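## Task

Carry just the yellow bin and the blue bin over the benches to the bench edge where the hook currently lies. Then put the hook back in its current spot, lying flat on the bench with its handle sticking out past that edge. All other objects must finish resting on the same thing they rest on now. Nothing counts if it stays in place only because a robot is holding it. At the end, open the grippers and move the arms away.

## Robot and tools

Setup: four identical i2rt Big YAM arms, arm1 to arm4, share benches in a physics simulator. Each has six joints, a two-finger gripper and a wrist camera (arm1_cam_wrist ... arm4_cam_wrist). Two fixed room cameras, room_a and room_b, watch from above. With joints 1 and 6 at 0 and the hand level and pointing ahead, the wrist camera rides on top of the hand looking at the fingertips. Reach is about 1.0 m from the joint-1 axis. Loose objects may occasionally get a small shove from outside.

Frames: one shared scene frame, origin on the floor, +z up. The hand point is midway between the fingertips; the hand's z axis runs along the fingers and its y axis is the opening direction. Foot poses are not printed. Camera calibration (K, distortion D, 4x4 T_world_to_cam in metres, pos_world) is given for each camera; it can be off by a couple of degrees and millimetres, and wrist-camera poses also inherit joint-reading errors. Results list cameras whose numbers changed.

Tool execute_actions: argument "actions" is a list holding exactly one action or nothing. An action is an object keyed by robot name ("arm1".."arm4"); under each goes "joints", an object of absolute joint targets by name, not offsets. Each arm gets its own object; include only the joints you want to set. Names and ranges (radians, gripper in metres; ± is the tolerance for counting as reached): joint1_rad -2.879..2.879 ±0.045, base yaw, positive is counter-clockwise seen from above, 0 unfolds the arm the way its foot faces. joint2_rad 0..3.141 ±0.14, shoulder, 0 has the upper arm pointing back roughly level, increasing raises it then brings it forward. joint3_rad 0..3.019 ±0.09, elbow, 0 folded, larger opens. joint4_rad -1.692..1.57 ±0.055, hand pitch, positive tips fingers up. joint5_rad -1.57..1.57 ±0.03, sideways hand swing, positive toward the arm's right. joint6_rad -2.094..2.094 ±0.035, hand roll, positive clockwise seen from behind the hand. gripper_m 0..0.093 ±0.003, fingertip gap; grip force tops out near 50-62 N per pad, lower on some grippers. All motions in an action start together and may finish at different times; joints move at different speeds, so the hand can swing wide between postures. Omitted joints or arms may still be driving toward earlier targets. Optional "cameras": list of camera names, or "all"; null/omitted gives all, [] gives none. An unknown key, name or out-of-range value rejects the whole call and nothing moves. An empty actions list just returns state and images.

Tool wait: "seconds" 0 to 10; commands nothing new, returns the same as an empty action.

Tool zoom_image: "camera" plus "region" [x0, y0, x1, y1] in pixels of that camera's latest full image, origin top-left, at most 504x504.

Tool finished_scene: "scene" number (1 or 2); ends that scene permanently after the last command is held and reports success. Goals must hold afterwards. Replying without any tool call ends everything.

Result lines: joint_positions gives each joint's reading. joint_status tells how each commanded motion of the last accepted action ended. "off_target": stopped short and may still push. "contact_stop" or "time_out": the old target is dropped and the joint holds where it stopped, except that after time_out a joint may keep a target clamped to within 0.375, 0.375, 0.113, 0.225, 0.075, 0.3 rad (joints 1-6) of its position and keep pushing; on_its_own lists such joints and will finish the move if the path clears. Send a pushing joint its reported position to relax it. "joint command not followed" (often with a "cause:" line) means a safety check blocked that arm's joint targets; the gripper part still runs; blocked joints show "not_followed" and the arm may retry them each action until given passable targets. on_its_own covers what this call did not command; its "held at" is the held target, not the position. Loaded joints sag. Tiny target changes may produce no motion. If a result reports a stop, later movement calls in the same reply are skipped.

Heat: holding loads or pushing heats motors. A MOTOR HOT line appears at 85 °C; at 100 °C the arm and gripper go limp and drop (OVER-TEMPERATURE FAULT, joint_status "limit_stop_at_motor_heat"); resend targets after cooling. Some heat persists into the next scene.

Avoid: knocking anything off the work area or onto the floor (ends the scene); hard presses between two arms (ends the run) or hard impacts; the arms do not stop on contact and can push forcefully; the self/inter-arm check may react late and ignores fingers, gripper housings and wrist cameras. No state line reports arm-to-arm touching. Arms do not wait for one another. Avoid drops, slips and slams. Finish with grippers open and arms clear.

Each tool is called after ">>>" by a JSON object that holds its "name" and its "arguments", one argument or row to a line.

## Session

>>> {"name": "execute_actions", "arguments": {
  "actions": []
}}

Scene clock: 0.00 s.
arm1.joint_positions: joint1_rad=+0.354 joint2_rad=+0.621 joint3_rad=+1.380 joint4_rad=-1.611 joint5_rad=-0.201 joint6_rad=-0.438 gripper_m=+0.095
arm1.joint_status: not commanded
arm1.hand: x=-0.5480 y=-1.0335 z=+1.2280 quat_wxyz=(-0.208, +0.860, -0.354, -0.303) (m; scene frame)
arm2.joint_positions: joint1_rad=-0.776 joint2_rad=+0.490 joint3_rad=+1.588 joint4_rad=-1.228 joint5_rad=+0.096 joint6_rad=-0.082 gripper_m=+0.094
arm2.joint_status: not commanded
arm2.hand: x=+0.5563 y=-1.0962 z=+1.4475 quat_wxyz=(-0.618, +0.325, -0.678, -0.229) (m; scene frame)
arm3.joint_positions: joint1_rad=-0.433 joint2_rad=+0.269 joint3_rad=+1.460 joint4_rad=-1.288 joint5_rad=-0.235 joint6_rad=+0.016 gripper_m=+0.094
arm3.joint_status: not commanded
arm3.hand: x=+0.5040 y=+1.1357 z=+1.4250 quat_wxyz=(-0.472, -0.547, -0.498, +0.480) (m; scene frame)
arm4.joint_positions: joint1_rad=+0.588 joint2_rad=+0.496 joint3_rad=+1.417 joint4_rad=-1.235 joint5_rad=+0.025 joint6_rad=+0.723 gripper_m=+0.094
arm4.joint_status: not commanded
arm4.hand: x=-0.3836 y=+1.0302 z=+1.3608 quat_wxyz=(-0.581, -0.627, -0.511, +0.093) (m; scene frame)
pictures: arm1_cam_wrist, arm2_cam_wrist, arm3_cam_wrist, arm4_cam_wrist, room_a, room_b
Images, in order (width x height): arm1_cam_wrist 896x504, arm2_cam_wrist 896x504, arm3_cam_wrist 896x504, arm4_cam_wrist 896x504, room_a 896x504, room_b 896x504.

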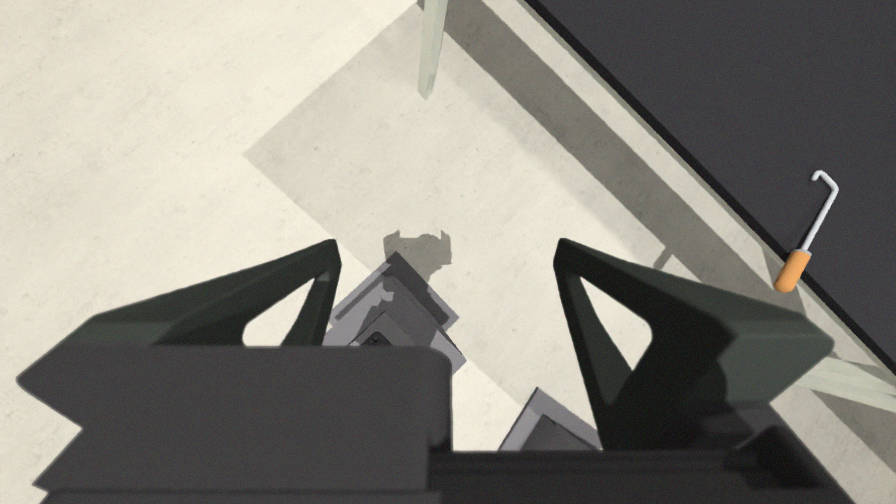

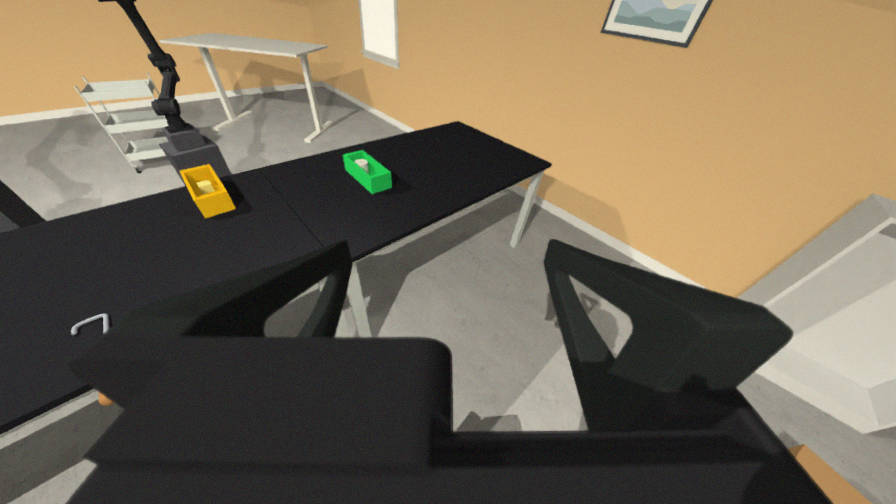

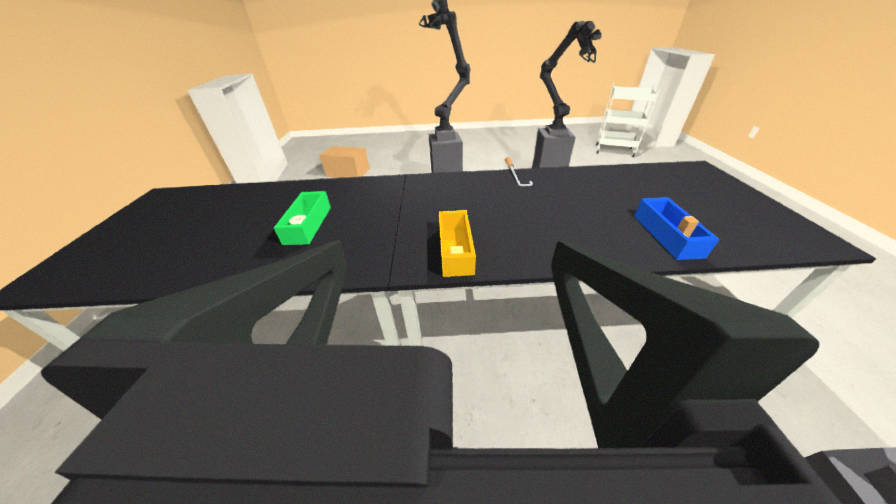

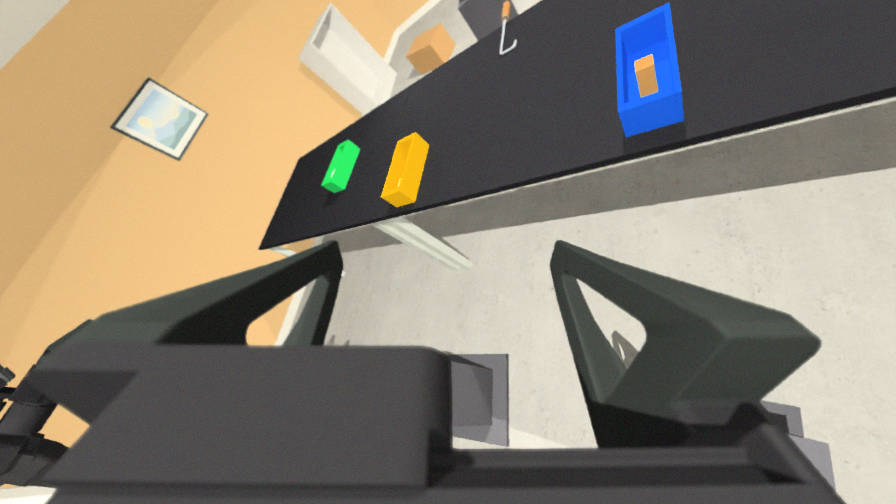

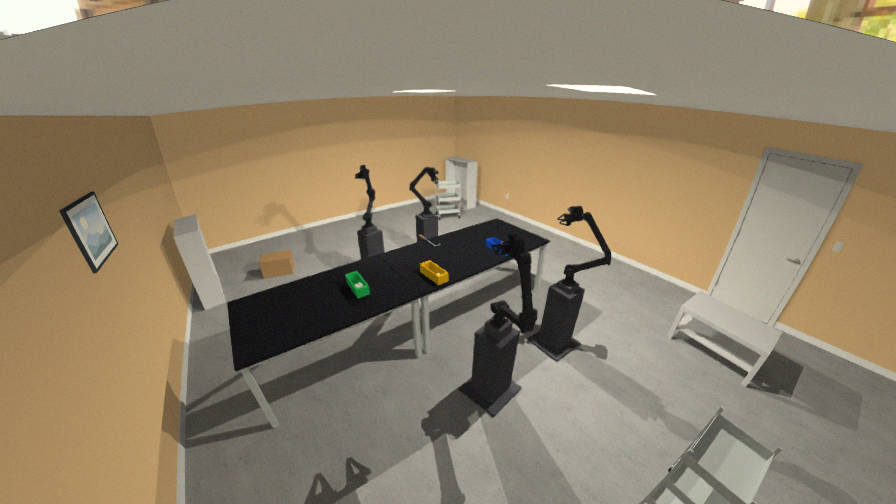

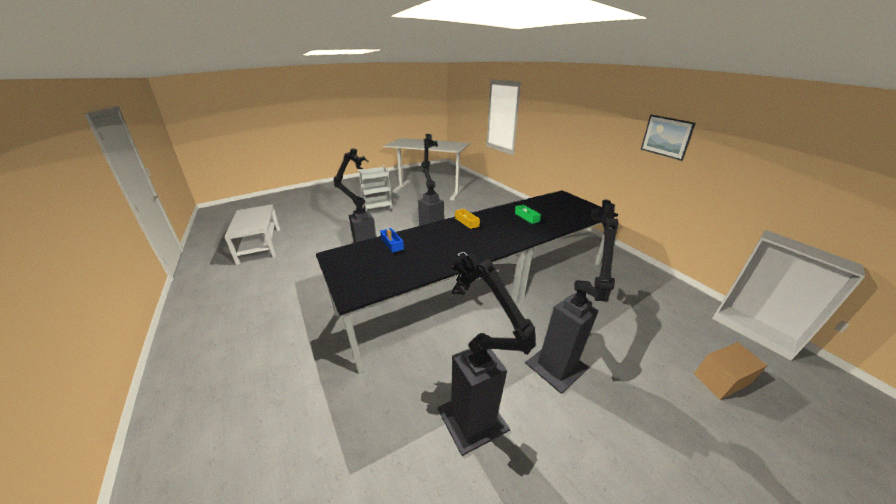

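>>> {"name": "zoom_image", "arguments": {
  "camera": "arm3_cam_wrist",
  "region": [380, 130, 740, 300]
}}

>>> {"name": "zoom_image", "arguments": {
  "camera": "arm1_cam_wrist",
  "region": [696, 140, 896, 320]
}}

>>> {"name": "zoom_image", "arguments": {
  "camera": "room_b",
  "region": [300, 130, 660, 400]
}}

>>> {"name": "zoom_image", "arguments": {
  "camera": "room_a",
  "region": [330, 150, 630, 380]
}}

Region (380, 130, 740, 300) of arm3_cam_wrist's 896x504 image, scaled by 1.400, with more detail than that image has; it fills the top 238 rows of this view, and the rest is white.

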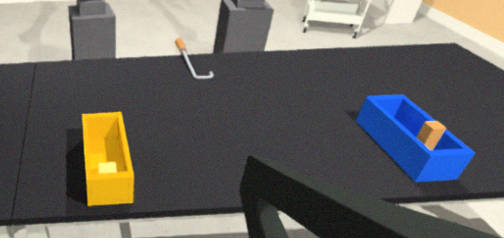

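Region (696, 140, 896, 320) of arm1_cam_wrist's 896x504 image, scaled by 2.520, with more detail than that image has; it fills the top 454 rows of this view, and the rest is white.

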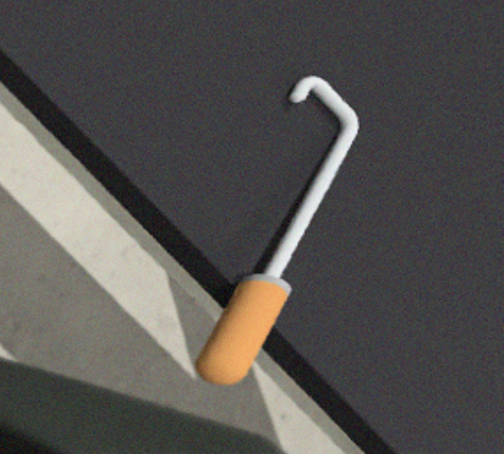

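Region (300, 130, 660, 400) of room_b's 896x504 image, scaled by 1.400, with more detail than that image has; it fills the top 378 rows of this view, and the rest is white.

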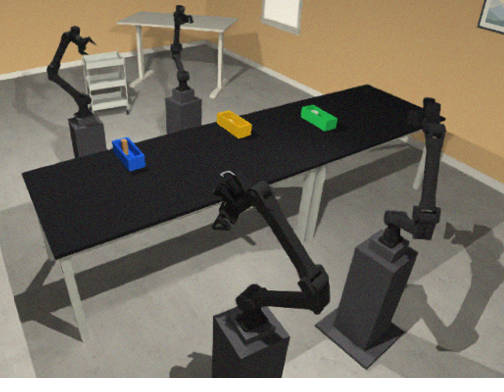

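Region (330, 150, 630, 380) of room_a's 896x504 image, scaled by 1.680, with more detail than that image has; it fills the top 386 rows of this view, and the rest is white.

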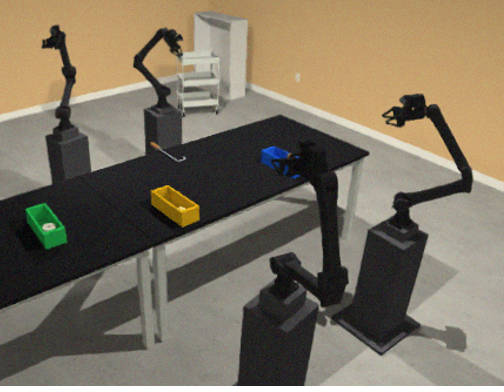

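>>> {"name": "zoom_image", "arguments": {
  "camera": "arm4_cam_wrist",
  "region": [360, 0, 760, 240]
}}

>>> {"name": "zoom_image", "arguments": {
  "camera": "arm1_cam_wrist",
  "region": [250, 200, 650, 480]
}}

>>> {"name": "zoom_image", "arguments": {
  "camera": "arm3_cam_wrist",
  "region": [380, 0, 680, 200]
}}

Region (360, 0, 760, 240) of arm4_cam_wrist's 896x504 image, scaled by 1.260, with more detail than that image has; it fills the top 302 rows of this view, and the rest is white.

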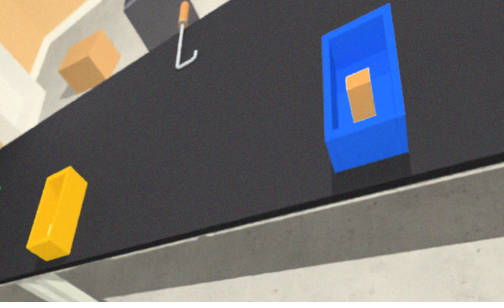

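Region (250, 200, 650, 480) of arm1_cam_wrist's 896x504 image, scaled by 1.260, with more detail than that image has; it fills the top 353 rows of this view, and the rest is white.

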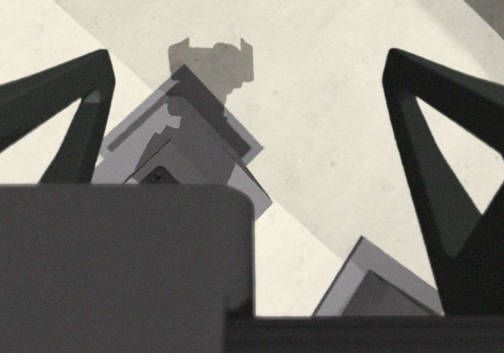

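Region (380, 0, 680, 200) of arm3_cam_wrist's 896x504 image, scaled by 1.680, with more detail than that image has.

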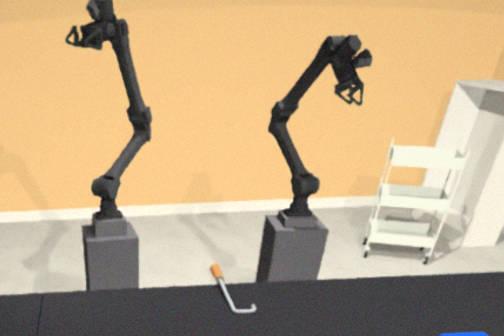

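>>> {"name": "execute_actions", "arguments": {
  "actions": [
    {"arm1":{"joints":{"joint1_rad":0.08,"joint2_rad":1.1,"joint3_rad":0.9,"joint4_rad":-0.3,"joint5_rad":0,"joint6_rad":0}},"arm2":{"joints":{"joint1_rad":0.3,"joint2_rad":1.3,"joint3_rad":0.9,"joint4_rad":0.4,"joint5_rad":0,"joint6_rad":0}},"arm3":{"joints":{"joint1_rad":-0.14,"joint2_rad":1.5,"joint3_rad":1.2,"joint4_rad":-0.3,"joint5_rad":0,"joint6_rad":0}},"arm4":{"joints":{"joint1_rad":0.04,"joint2_rad":1.8,"joint3_rad":1.9,"joint4_rad":-0.6,"joint5_rad":0,"joint6_rad":0}}}
  ]
}}

Scene clock: 122.13 s.
arm1.joint_positions: joint1_rad=+0.083 joint2_rad=+1.109 joint3_rad=+0.893 joint4_rad=-0.321 joint5_rad=-0.002 joint6_rad=-0.008 gripper_m=+0.095
arm1.joint_status: all done
arm1.hand: x=-0.4680 y=-0.7071 z=+1.0355 quat_wxyz=(-0.349, +0.617, -0.610, -0.355) (m; scene frame)
arm2.joint_positions: joint1_rad=+0.303 joint2_rad=+1.316 joint3_rad=+0.877 joint4_rad=+0.373 joint5_rad=+0.001 joint6_rad=-0.012 gripper_m=+0.094
arm2.joint_status: all done
arm2.hand: x=+0.2264 y=-0.6570 z=+1.1071 quat_wxyz=(-0.379, +0.611, -0.398, -0.569) (m; scene frame)
arm3.joint_positions: joint1_rad=-0.149 joint2_rad=+1.506 joint3_rad=+1.192 joint4_rad=-0.330 joint5_rad=-0.002 joint6_rad=+0.015 gripper_m=+0.094
arm3.joint_status: all done
arm3.hand: x=+0.4774 y=+0.5760 z=+1.0446 quat_wxyz=(-0.318, -0.639, -0.626, +0.315) (m; scene frame)
arm4.joint_positions: joint1_rad=+0.047 joint2_rad=+1.783 joint3_rad=+1.871 joint4_rad=-0.610 joint5_rad=+0.001 joint6_rad=+0.010 gripper_m=+0.094
arm4.joint_status: all done
arm4.hand: x=-0.4697 y=+0.4309 z=+1.1544 quat_wxyz=(-0.358, -0.616, -0.610, +0.346) (m; scene frame)
pictures: arm1_cam_wrist, arm2_cam_wrist, arm3_cam_wrist, arm4_cam_wrist, room_a, room_b
camera_calibration (this result's frames):
arm1_cam_wrist: T_world_to_cam=[[0.999628, 0.0270997, -0.00309916, 0.487583], [0.0234913, -0.913081, -0.4071, -0.207519], [-0.0138621, 0.406876, -0.913378, 1.35332], [0, 0, 0, 1]] pos_world=[-0.463767, -0.753328, 1.15312]
arm2_cam_wrist: T_world_to_cam=[[0.914127, 0.405045, 0.0176158, 0.0391544], [0.273141, -0.583166, -0.765056, 0.408062], [-0.299609, 0.70417, -0.643722, 1.37109], [0, 0, 0, 1]] pos_world=[0.263541, -0.743373, 1.1941]
arm3_cam_wrist: T_world_to_cam=[[-0.999724, 0.002012, -0.0233874, 0.502019], [0.00934066, 0.948142, -0.31771, -0.217461], [0.0215354, -0.317841, -0.947899, 1.28483], [0, 0, 0, 1]] pos_world=[0.476242, 0.613546, 1.16054]
arm4_cam_wrist: T_world_to_cam=[[-0.999952, 0.00629037, -0.0075585, -0.462284], [0.00878019, 0.917248, -0.39822, 0.0739737], [0.00442807, -0.398267, -0.917259, 1.35282], [0, 0, 0, 1]] pos_world=[-0.468901, 0.473837, 1.26685]
Images, in order (width x height): arm1_cam_wrist 896x504, arm2_cam_wrist 896x504, arm3_cam_wrist 896x504, arm4_cam_wrist 896x504, room_a 896x504, room_b 896x504.

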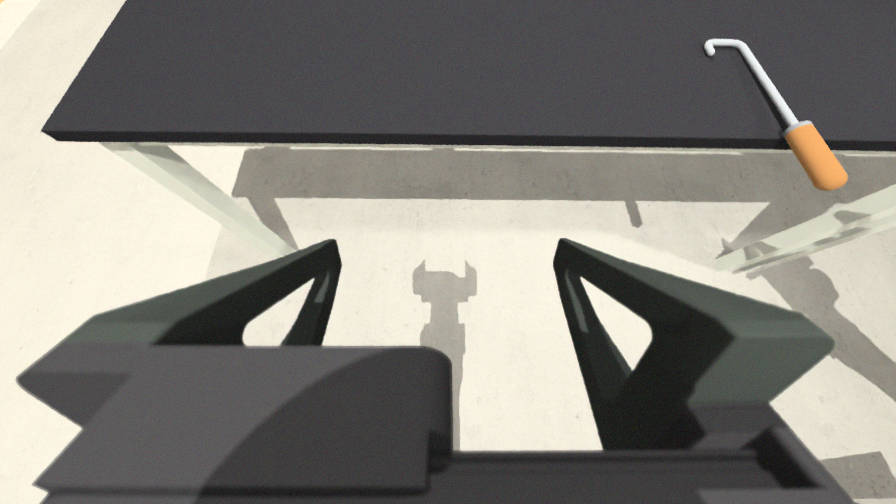

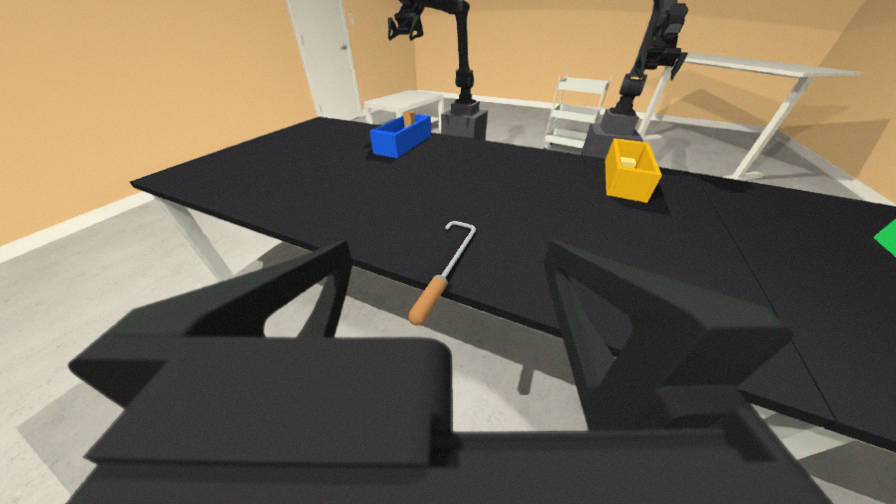

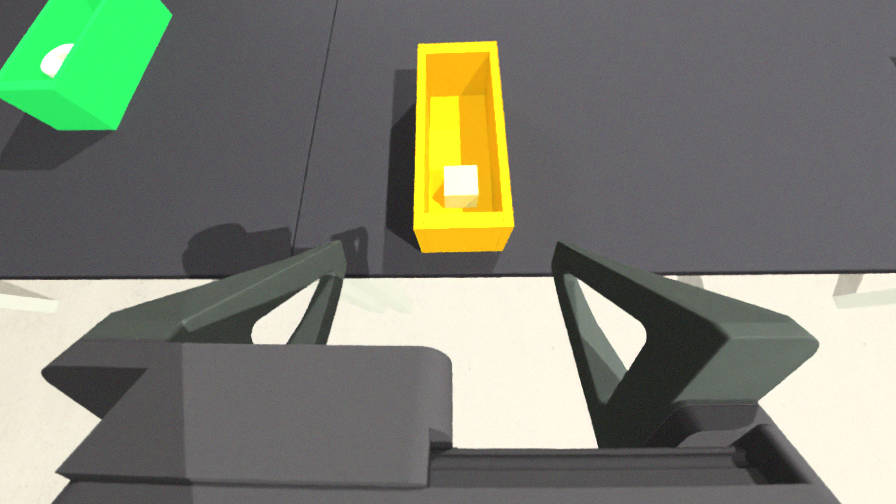

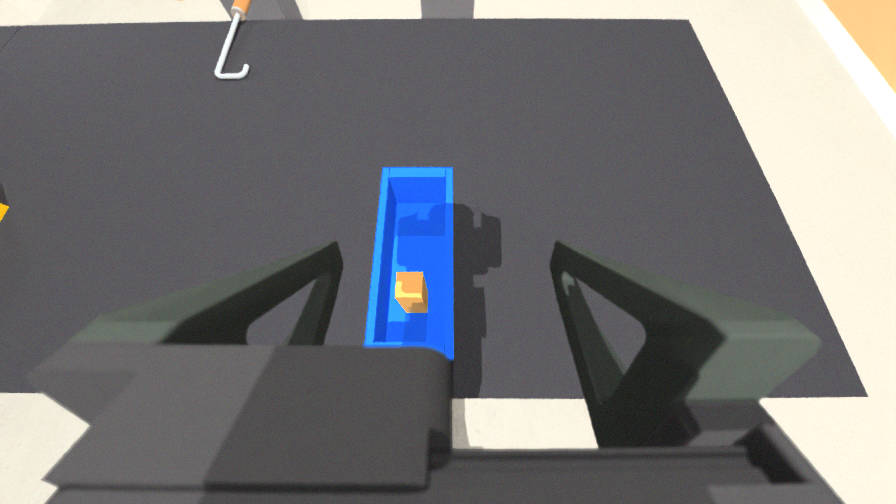

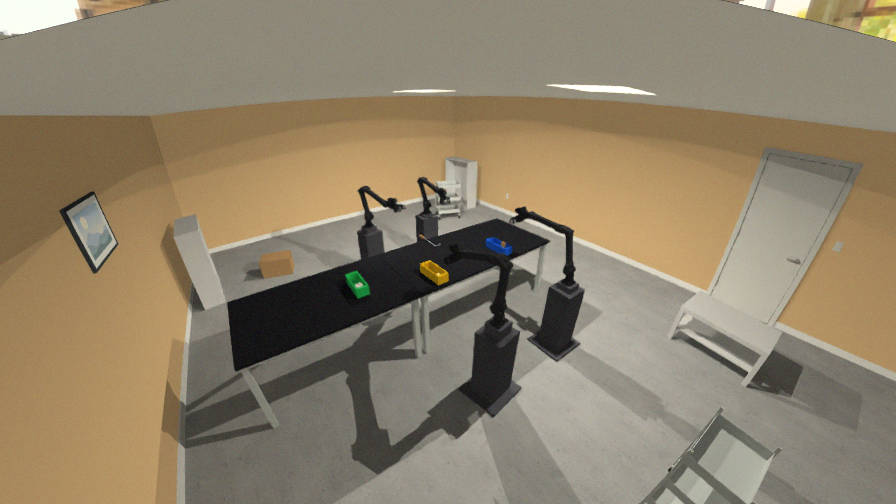

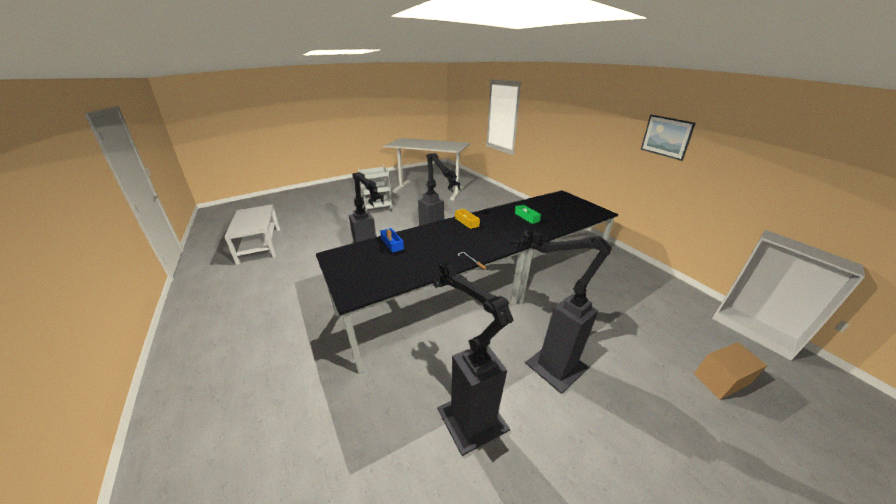

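>>> {"name": "execute_actions", "arguments": {
  "actions": [
    {"arm3":{"joints":{"joint1_rad":-0.16,"joint2_rad":1.8,"joint3_rad":0.973,"joint4_rad":0.80}},"arm4":{"joints":{"joint1_rad":0.134,"joint2_rad":1.78,"joint3_rad":1.093,"joint4_rad":0.658,"joint5_rad":0.098}}}
  ],
  "cameras": ["arm2_cam_wrist","arm1_cam_wrist","arm3_cam_wrist","arm4_cam_wrist"]
}}

>>> {"name": "zoom_image", "arguments": {
  "camera": "arm2_cam_wrist",
  "region": [370, 200, 530, 340]
}}

>>> {"name": "zoom_image", "arguments": {
  "camera": "arm1_cam_wrist",
  "region": [680, 20, 880, 200]
}}

Scene clock: 237.60 s.
arm1.joint_positions: joint1_rad=+0.083 joint2_rad=+1.109 joint3_rad=+0.893 joint4_rad=-0.321 joint5_rad=-0.002 joint6_rad=-0.008 gripper_m=+0.095
arm1.joint_status: not commanded
arm1.hand: x=-0.4680 y=-0.7071 z=+1.0355 quat_wxyz=(-0.349, +0.617, -0.610, -0.355) (m; scene frame)
arm2.joint_positions: joint1_rad=+0.303 joint2_rad=+1.316 joint3_rad=+0.877 joint4_rad=+0.373 joint5_rad=+0.001 joint6_rad=-0.012 gripper_m=+0.094
arm2.joint_status: not commanded
arm2.hand: x=+0.2264 y=-0.6570 z=+1.1071 quat_wxyz=(-0.379, +0.611, -0.398, -0.569) (m; scene frame)
arm3.joint_positions: joint1_rad=-0.149 joint2_rad=+1.815 joint3_rad=+0.940 joint4_rad=+0.769 joint5_rad=-0.002 joint6_rad=+0.015 gripper_m=+0.094
arm3.joint_status: all done
arm3.hand: x=+0.4770 y=+0.5322 z=+0.9594 quat_wxyz=(-0.475, -0.531, -0.521, +0.471) (m; scene frame)
arm4.joint_positions: joint1_rad=+0.143 joint2_rad=+1.784 joint3_rad=+1.097 joint4_rad=+0.640 joint5_rad=+0.094 joint6_rad=+0.009 gripper_m=+0.094
arm4.joint_status: all done
arm4.hand: x=-0.4162 y=+0.4869 z=+0.9908 quat_wxyz=(-0.493, -0.514, -0.511, +0.481) (m; scene frame)
pictures: arm1_cam_wrist, arm2_cam_wrist, arm3_cam_wrist, arm4_cam_wrist
camera_calibration (this result's frames):
arm1_cam_wrist: T_world_to_cam=[[0.999628, 0.0270997, -0.00309916, 0.487583], [0.0234913, -0.913081, -0.4071, -0.207519], [-0.0138621, 0.406876, -0.913378, 1.35332], [0, 0, 0, 1]] pos_world=[-0.463767, -0.753328, 1.15312]
arm2_cam_wrist: T_world_to_cam=[[0.914127, 0.405045, 0.0176158, 0.0391544], [0.273141, -0.583166, -0.765056, 0.408062], [-0.299609, 0.70417, -0.643722, 1.37109], [0, 0, 0, 1]] pos_world=[0.263541, -0.743373, 1.1941]
arm3_cam_wrist: T_world_to_cam=[[-0.999808, -0.00946192, -0.0171495, 0.499894], [0.00683281, 0.652076, -0.758123, 0.378301], [0.0183561, -0.758094, -0.651886, 1.142], [0, 0, 0, 1]] pos_world=[0.476251, 0.623792, 1.03983]
arm4_cam_wrist: T_world_to_cam=[[-0.999962, 0.00256827, -0.00838302, -0.407707], [0.00811608, 0.632841, -0.774239, 0.467765], [0.00331667, -0.774277, -0.632838, 1.12556], [0, 0, 0, 1]] pos_world=[-0.415221, 0.576523, 1.07104]
Images, in order (width x height): arm1_cam_wrist 896x504, arm2_cam_wrist 896x504, arm3_cam_wrist 896x504, arm4_cam_wrist 896x504.

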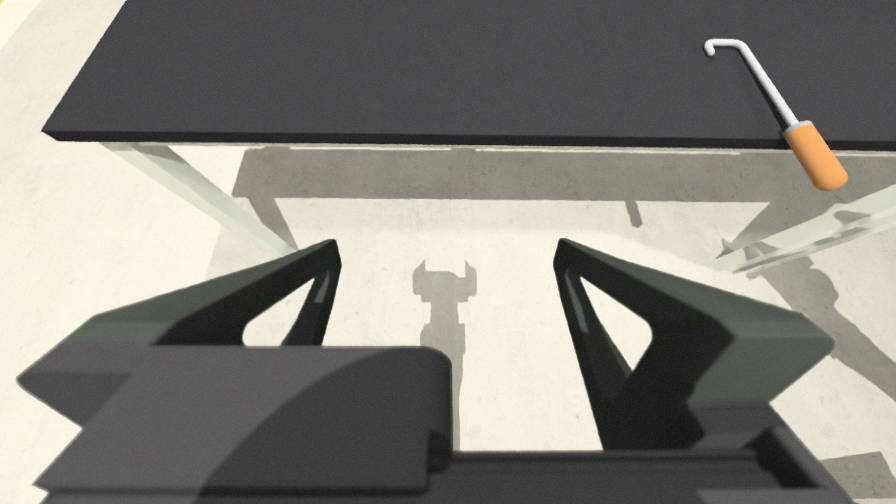

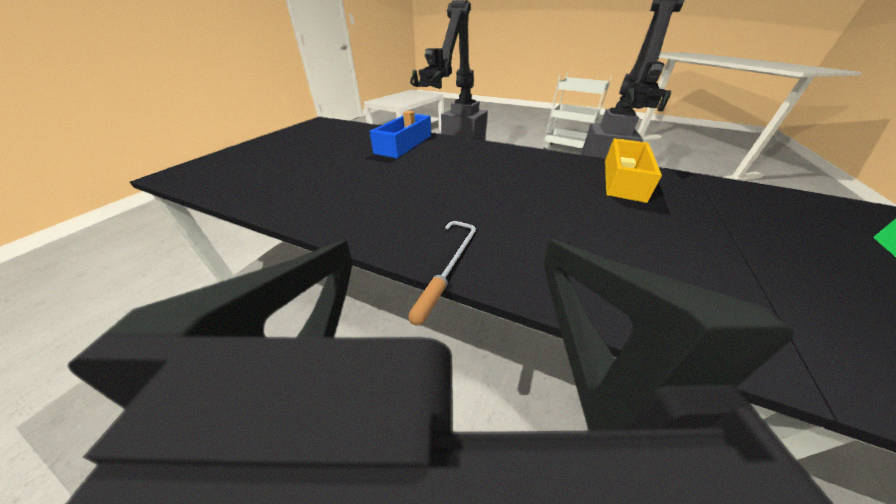

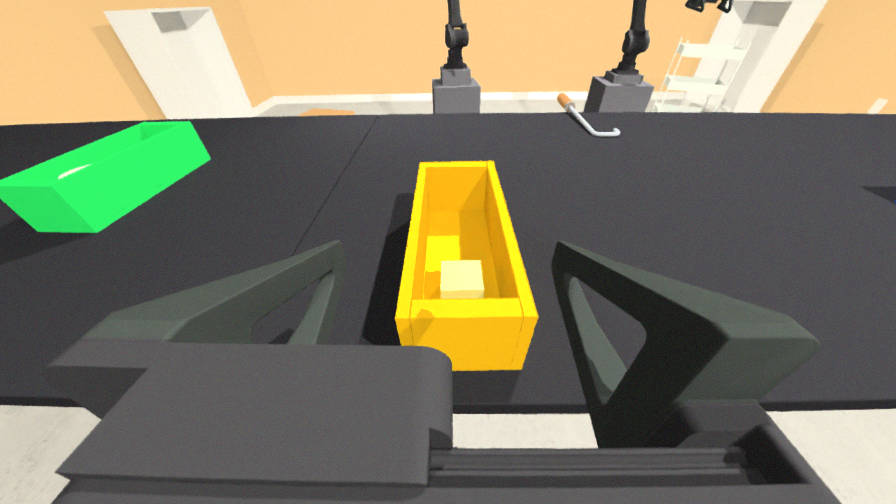

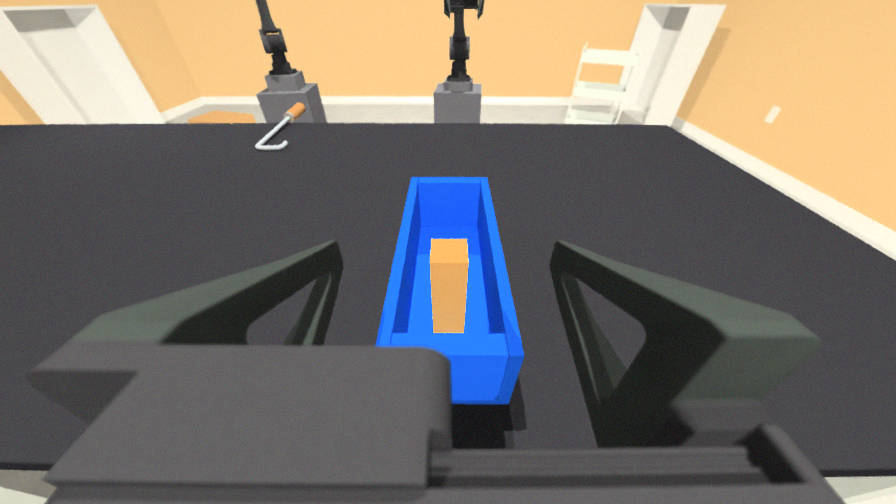

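Region (370, 200, 530, 340) of arm2_cam_wrist's 896x504 image, scaled by 3.150, with more detail than that image has; it fills the top 441 rows of this view, and the rest is white.

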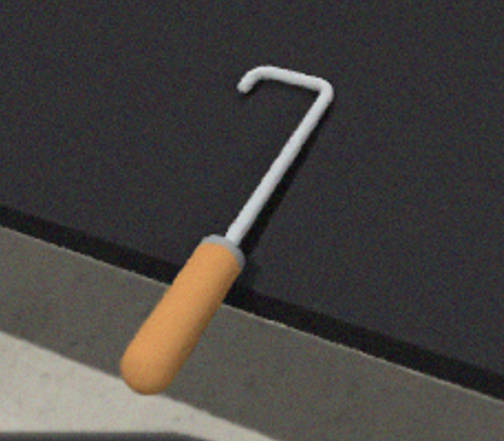

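Region (680, 20, 880, 200) of arm1_cam_wrist's 896x504 image, scaled by 2.520, with more detail than that image has; it fills the top 454 rows of this view, and the rest is white.

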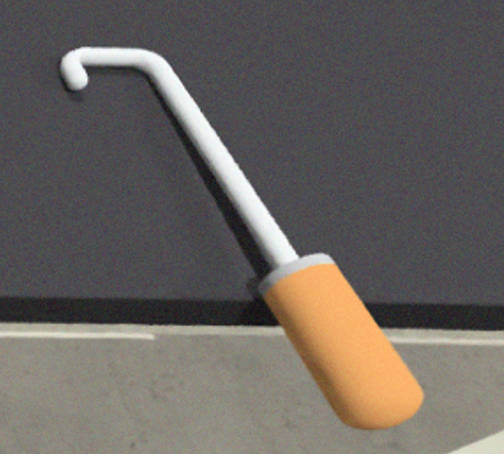

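>>> {"name": "execute_actions", "arguments": {
  "actions": [
    {"arm2":{"joints":{"joint1_rad":0.522,"joint2_rad":2.1,"joint3_rad":1.335,"joint4_rad":1.06,"joint5_rad":0.6}},"arm3":{"joints":{"joint2_rad":2.04}},"arm4":{"joints":{"joint2_rad":2.04}}}
  ],
  "cameras": ["arm2_cam_wrist","arm3_cam_wrist","arm4_cam_wrist","room_a"]
}}

Scene clock: 271.13 s.
arm1.joint_positions: joint1_rad=+0.083 joint2_rad=+1.109 joint3_rad=+0.893 joint4_rad=-0.321 joint5_rad=-0.002 joint6_rad=-0.008 gripper_m=+0.095
arm1.joint_status: not commanded
arm1.hand: x=-0.4680 y=-0.7071 z=+1.0355 quat_wxyz=(-0.349, +0.617, -0.610, -0.355) (m; scene frame)
arm2.joint_positions: joint1_rad=+0.526 joint2_rad=+2.117 joint3_rad=+1.305 joint4_rad=+1.035 joint5_rad=+0.596 joint6_rad=-0.012 gripper_m=+0.094
arm2.joint_status: all done
arm2.hand: x=+0.0929 y=-0.5292 z=+0.9615 quat_wxyz=(-0.505, +0.429, -0.473, -0.580) (m; scene frame)
arm3.joint_positions: joint1_rad=-0.149 joint2_rad=+2.062 joint3_rad=+0.946 joint4_rad=+0.781 joint5_rad=-0.002 joint6_rad=+0.015 gripper_m=+0.094
arm3.joint_status: all done
arm3.hand: x=+0.4769 y=+0.5404 z=+0.8054 quat_wxyz=(-0.412, -0.582, -0.570, +0.408) (m; scene frame)
arm4.joint_positions: joint1_rad=+0.143 joint2_rad=+2.042 joint3_rad=+1.084 joint4_rad=+0.652 joint5_rad=+0.094 joint6_rad=+0.009 gripper_m=+0.094
arm4.joint_status: all done
arm4.hand: x=-0.4144 y=+0.4891 z=+0.8088 quat_wxyz=(-0.416, -0.566, -0.576, +0.417) (m; scene frame)
pictures: arm2_cam_wrist, arm3_cam_wrist, arm4_cam_wrist, room_a
camera_calibration (this result's frames):
arm2_cam_wrist: T_world_to_cam=[[0.993109, 0.0505229, -0.105743, 0.0356848], [-0.0731905, -0.437309, -0.896328, 0.643226], [-0.0915274, 0.897891, -0.430598, 1.02564], [0, 0, 0, 1]] pos_world=[0.105513, -0.641425, 1.02195]
arm3_cam_wrist: T_world_to_cam=[[-0.999776, -0.00500266, -0.0205554, 0.497624], [0.00810752, 0.80685, -0.5907, 0.0371469], [0.0195402, -0.590735, -0.806629, 1.08151], [0, 0, 0, 1]] pos_world=[0.476078, 0.611403, 0.904549]
arm4_cam_wrist: T_world_to_cam=[[-0.999827, -0.00161543, 0.0185111, -0.4271], [-0.012177, 0.809447, -0.587066, 0.0793522], [-0.0140354, -0.58719, -0.809327, 1.05617], [0, 0, 0, 1]] pos_world=[-0.411237, 0.555251, 0.909278]
Images, in order (width x height): arm2_cam_wrist 896x504, arm3_cam_wrist 896x504, arm4_cam_wrist 896x504, room_a 896x504.

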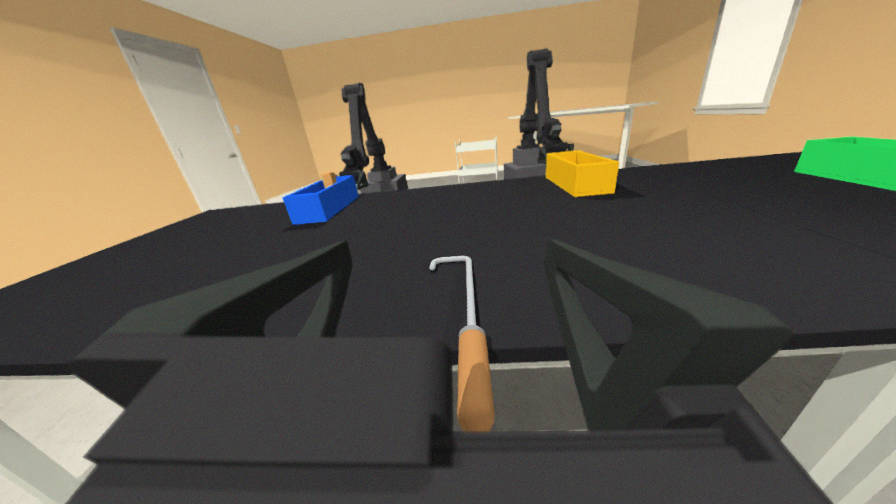

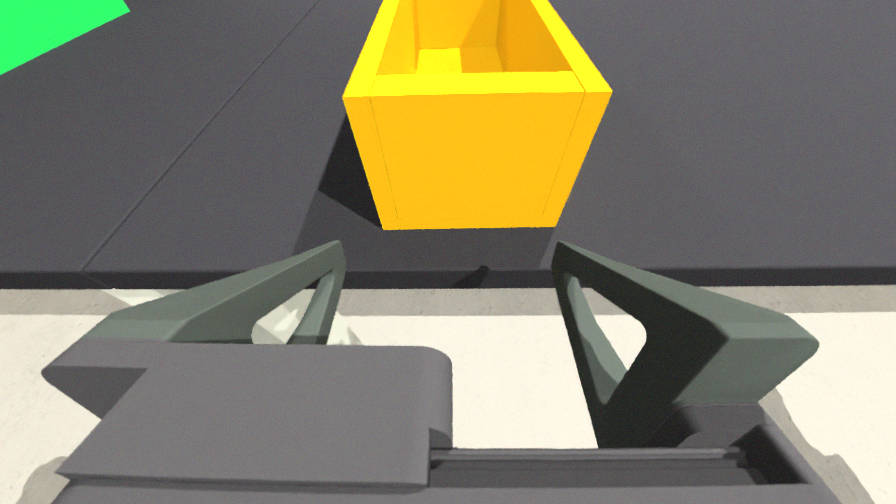

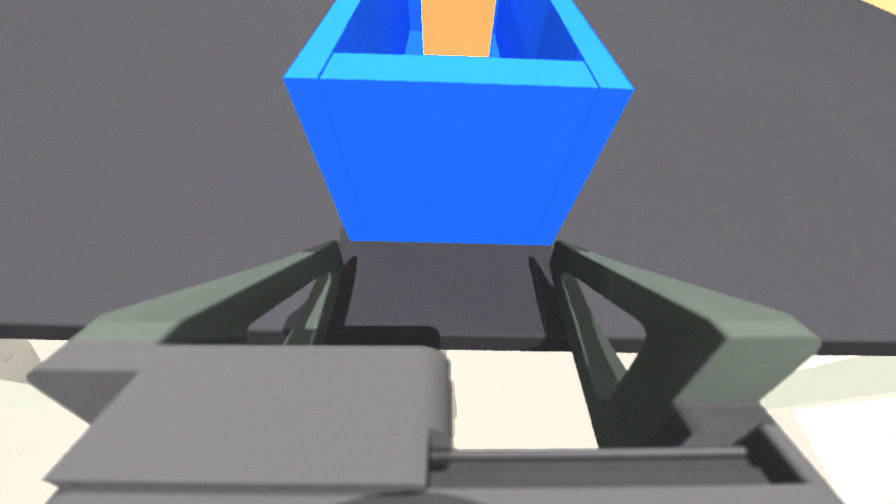

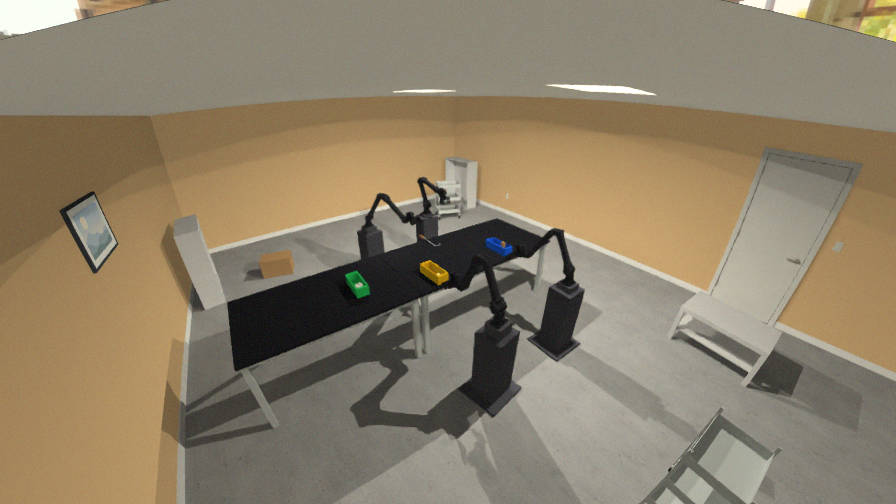

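>>> {"name": "execute_actions", "arguments": {
  "actions": [
    {"arm2":{"joints":{"joint2_rad":2.353,"joint3_rad":1.36,"joint4_rad":1.07}},"arm3":{"joints":{"joint2_rad":2.104,"joint3_rad":1.133,"joint4_rad":0.75,"gripper_m":0.06}},"arm4":{"joints":{"joint2_rad":2.112,"joint3_rad":1.259,"joint4_rad":0.593,"gripper_m":0.06}}}
  ],
  "cameras": ["arm2_cam_wrist","arm3_cam_wrist","arm4_cam_wrist"]
}}

Scene clock: 309.20 s.
arm1.joint_positions: joint1_rad=+0.083 joint2_rad=+1.109 joint3_rad=+0.893 joint4_rad=-0.321 joint5_rad=-0.002 joint6_rad=-0.008 gripper_m=+0.095
arm1.joint_status: not commanded
arm1.hand: x=-0.4680 y=-0.7071 z=+1.0355 quat_wxyz=(-0.349, +0.617, -0.610, -0.355) (m; scene frame)
arm2.joint_positions: joint1_rad=+0.526 joint2_rad=+2.366 joint3_rad=+1.344 joint4_rad=+1.056 joint5_rad=+0.596 joint6_rad=-0.012 gripper_m=+0.094
arm2.joint_status: all done
arm2.hand: x=+0.0897 y=-0.5255 z=+0.8001 quat_wxyz=(-0.496, +0.499, -0.487, -0.518) (m; scene frame)
arm3.joint_positions: joint1_rad=-0.149 joint2_rad=+2.095 joint3_rad=+1.101 joint4_rad=+0.766 joint5_rad=-0.002 joint6_rad=+0.014 gripper_m=+0.060
arm3.joint_status: all done
arm3.hand: x=+0.4765 y=+0.4828 z=+0.8456 quat_wxyz=(-0.442, -0.559, -0.548, +0.438) (m; scene frame)
arm4.joint_positions: joint1_rad=+0.143 joint2_rad=+2.109 joint3_rad=+1.218 joint4_rad=+0.600 joint5_rad=+0.095 joint6_rad=+0.009 gripper_m=+0.060
arm4.joint_status: all done
arm4.hand: x=-0.4103 y=+0.4478 z=+0.8108 quat_wxyz=(-0.420, -0.564, -0.573, +0.421) (m; scene frame)
pictures: arm2_cam_wrist, arm3_cam_wrist, arm4_cam_wrist
camera_calibration (this result's frames):
arm2_cam_wrist: T_world_to_cam=[[0.999086, 0.0427417, -0.00114291, -0.0667053], [0.023428, -0.569598, -0.82159, 0.361958], [-0.0357671, 0.820811, -0.570078, 1.01856], [0, 0, 0, 1]] pos_world=[0.0945952, -0.627021, 0.877961]
arm3_cam_wrist: T_world_to_cam=[[-0.999805, -0.00734849, -0.0183531, 0.49703], [0.00691991, 0.73954, -0.673077, 0.21004], [0.018519, -0.673072, -0.739345, 1.06324], [0, 0, 0, 1]] pos_world=[0.475789, 0.563957, 0.936597]
arm4_cam_wrist: T_world_to_cam=[[-0.999848, -0.000115799, 0.0174168, -0.422963], [-0.0105166, 0.801126, -0.598403, 0.12753], [-0.0138838, -0.598495, -0.801006, 1.03201], [0, 0, 0, 1]] pos_world=[-0.407229, 0.515434, 0.910324]
Images, in order (width x height): arm2_cam_wrist 896x504, arm3_cam_wrist 896x504, arm4_cam_wrist 896x504.

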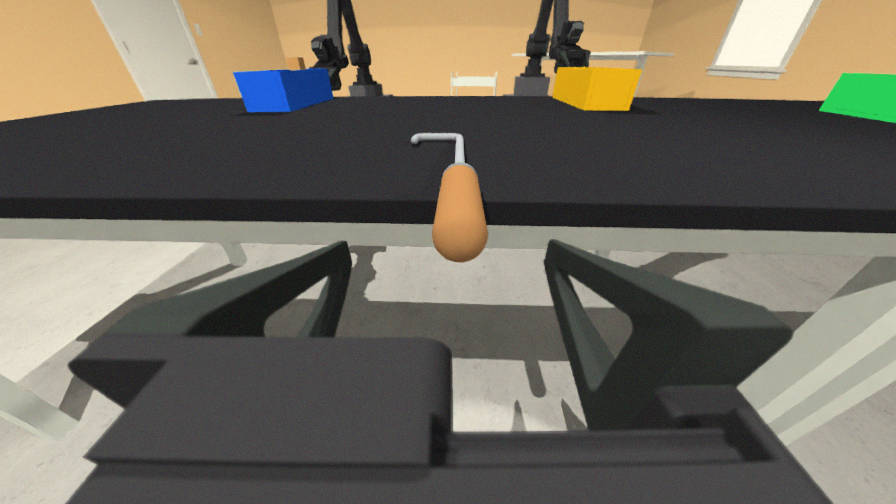

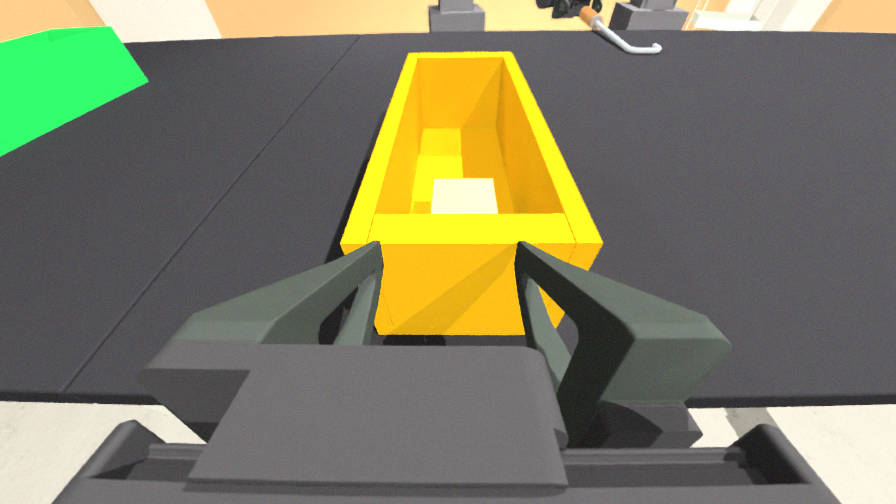

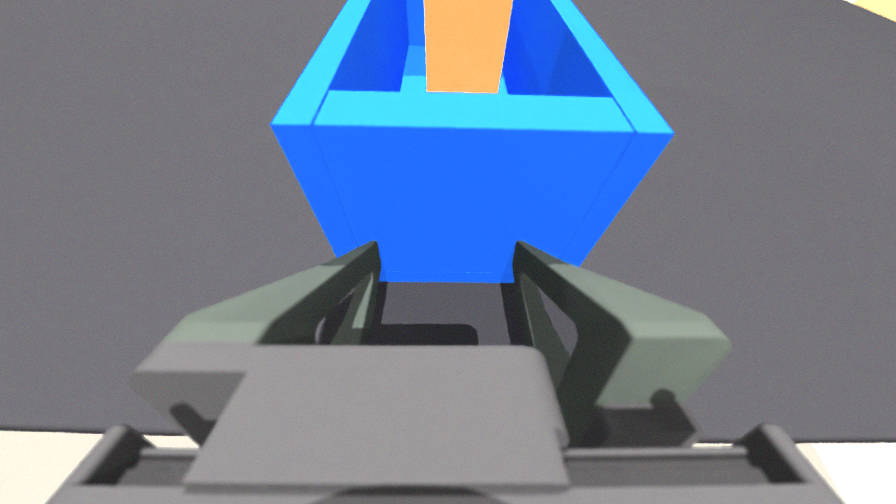

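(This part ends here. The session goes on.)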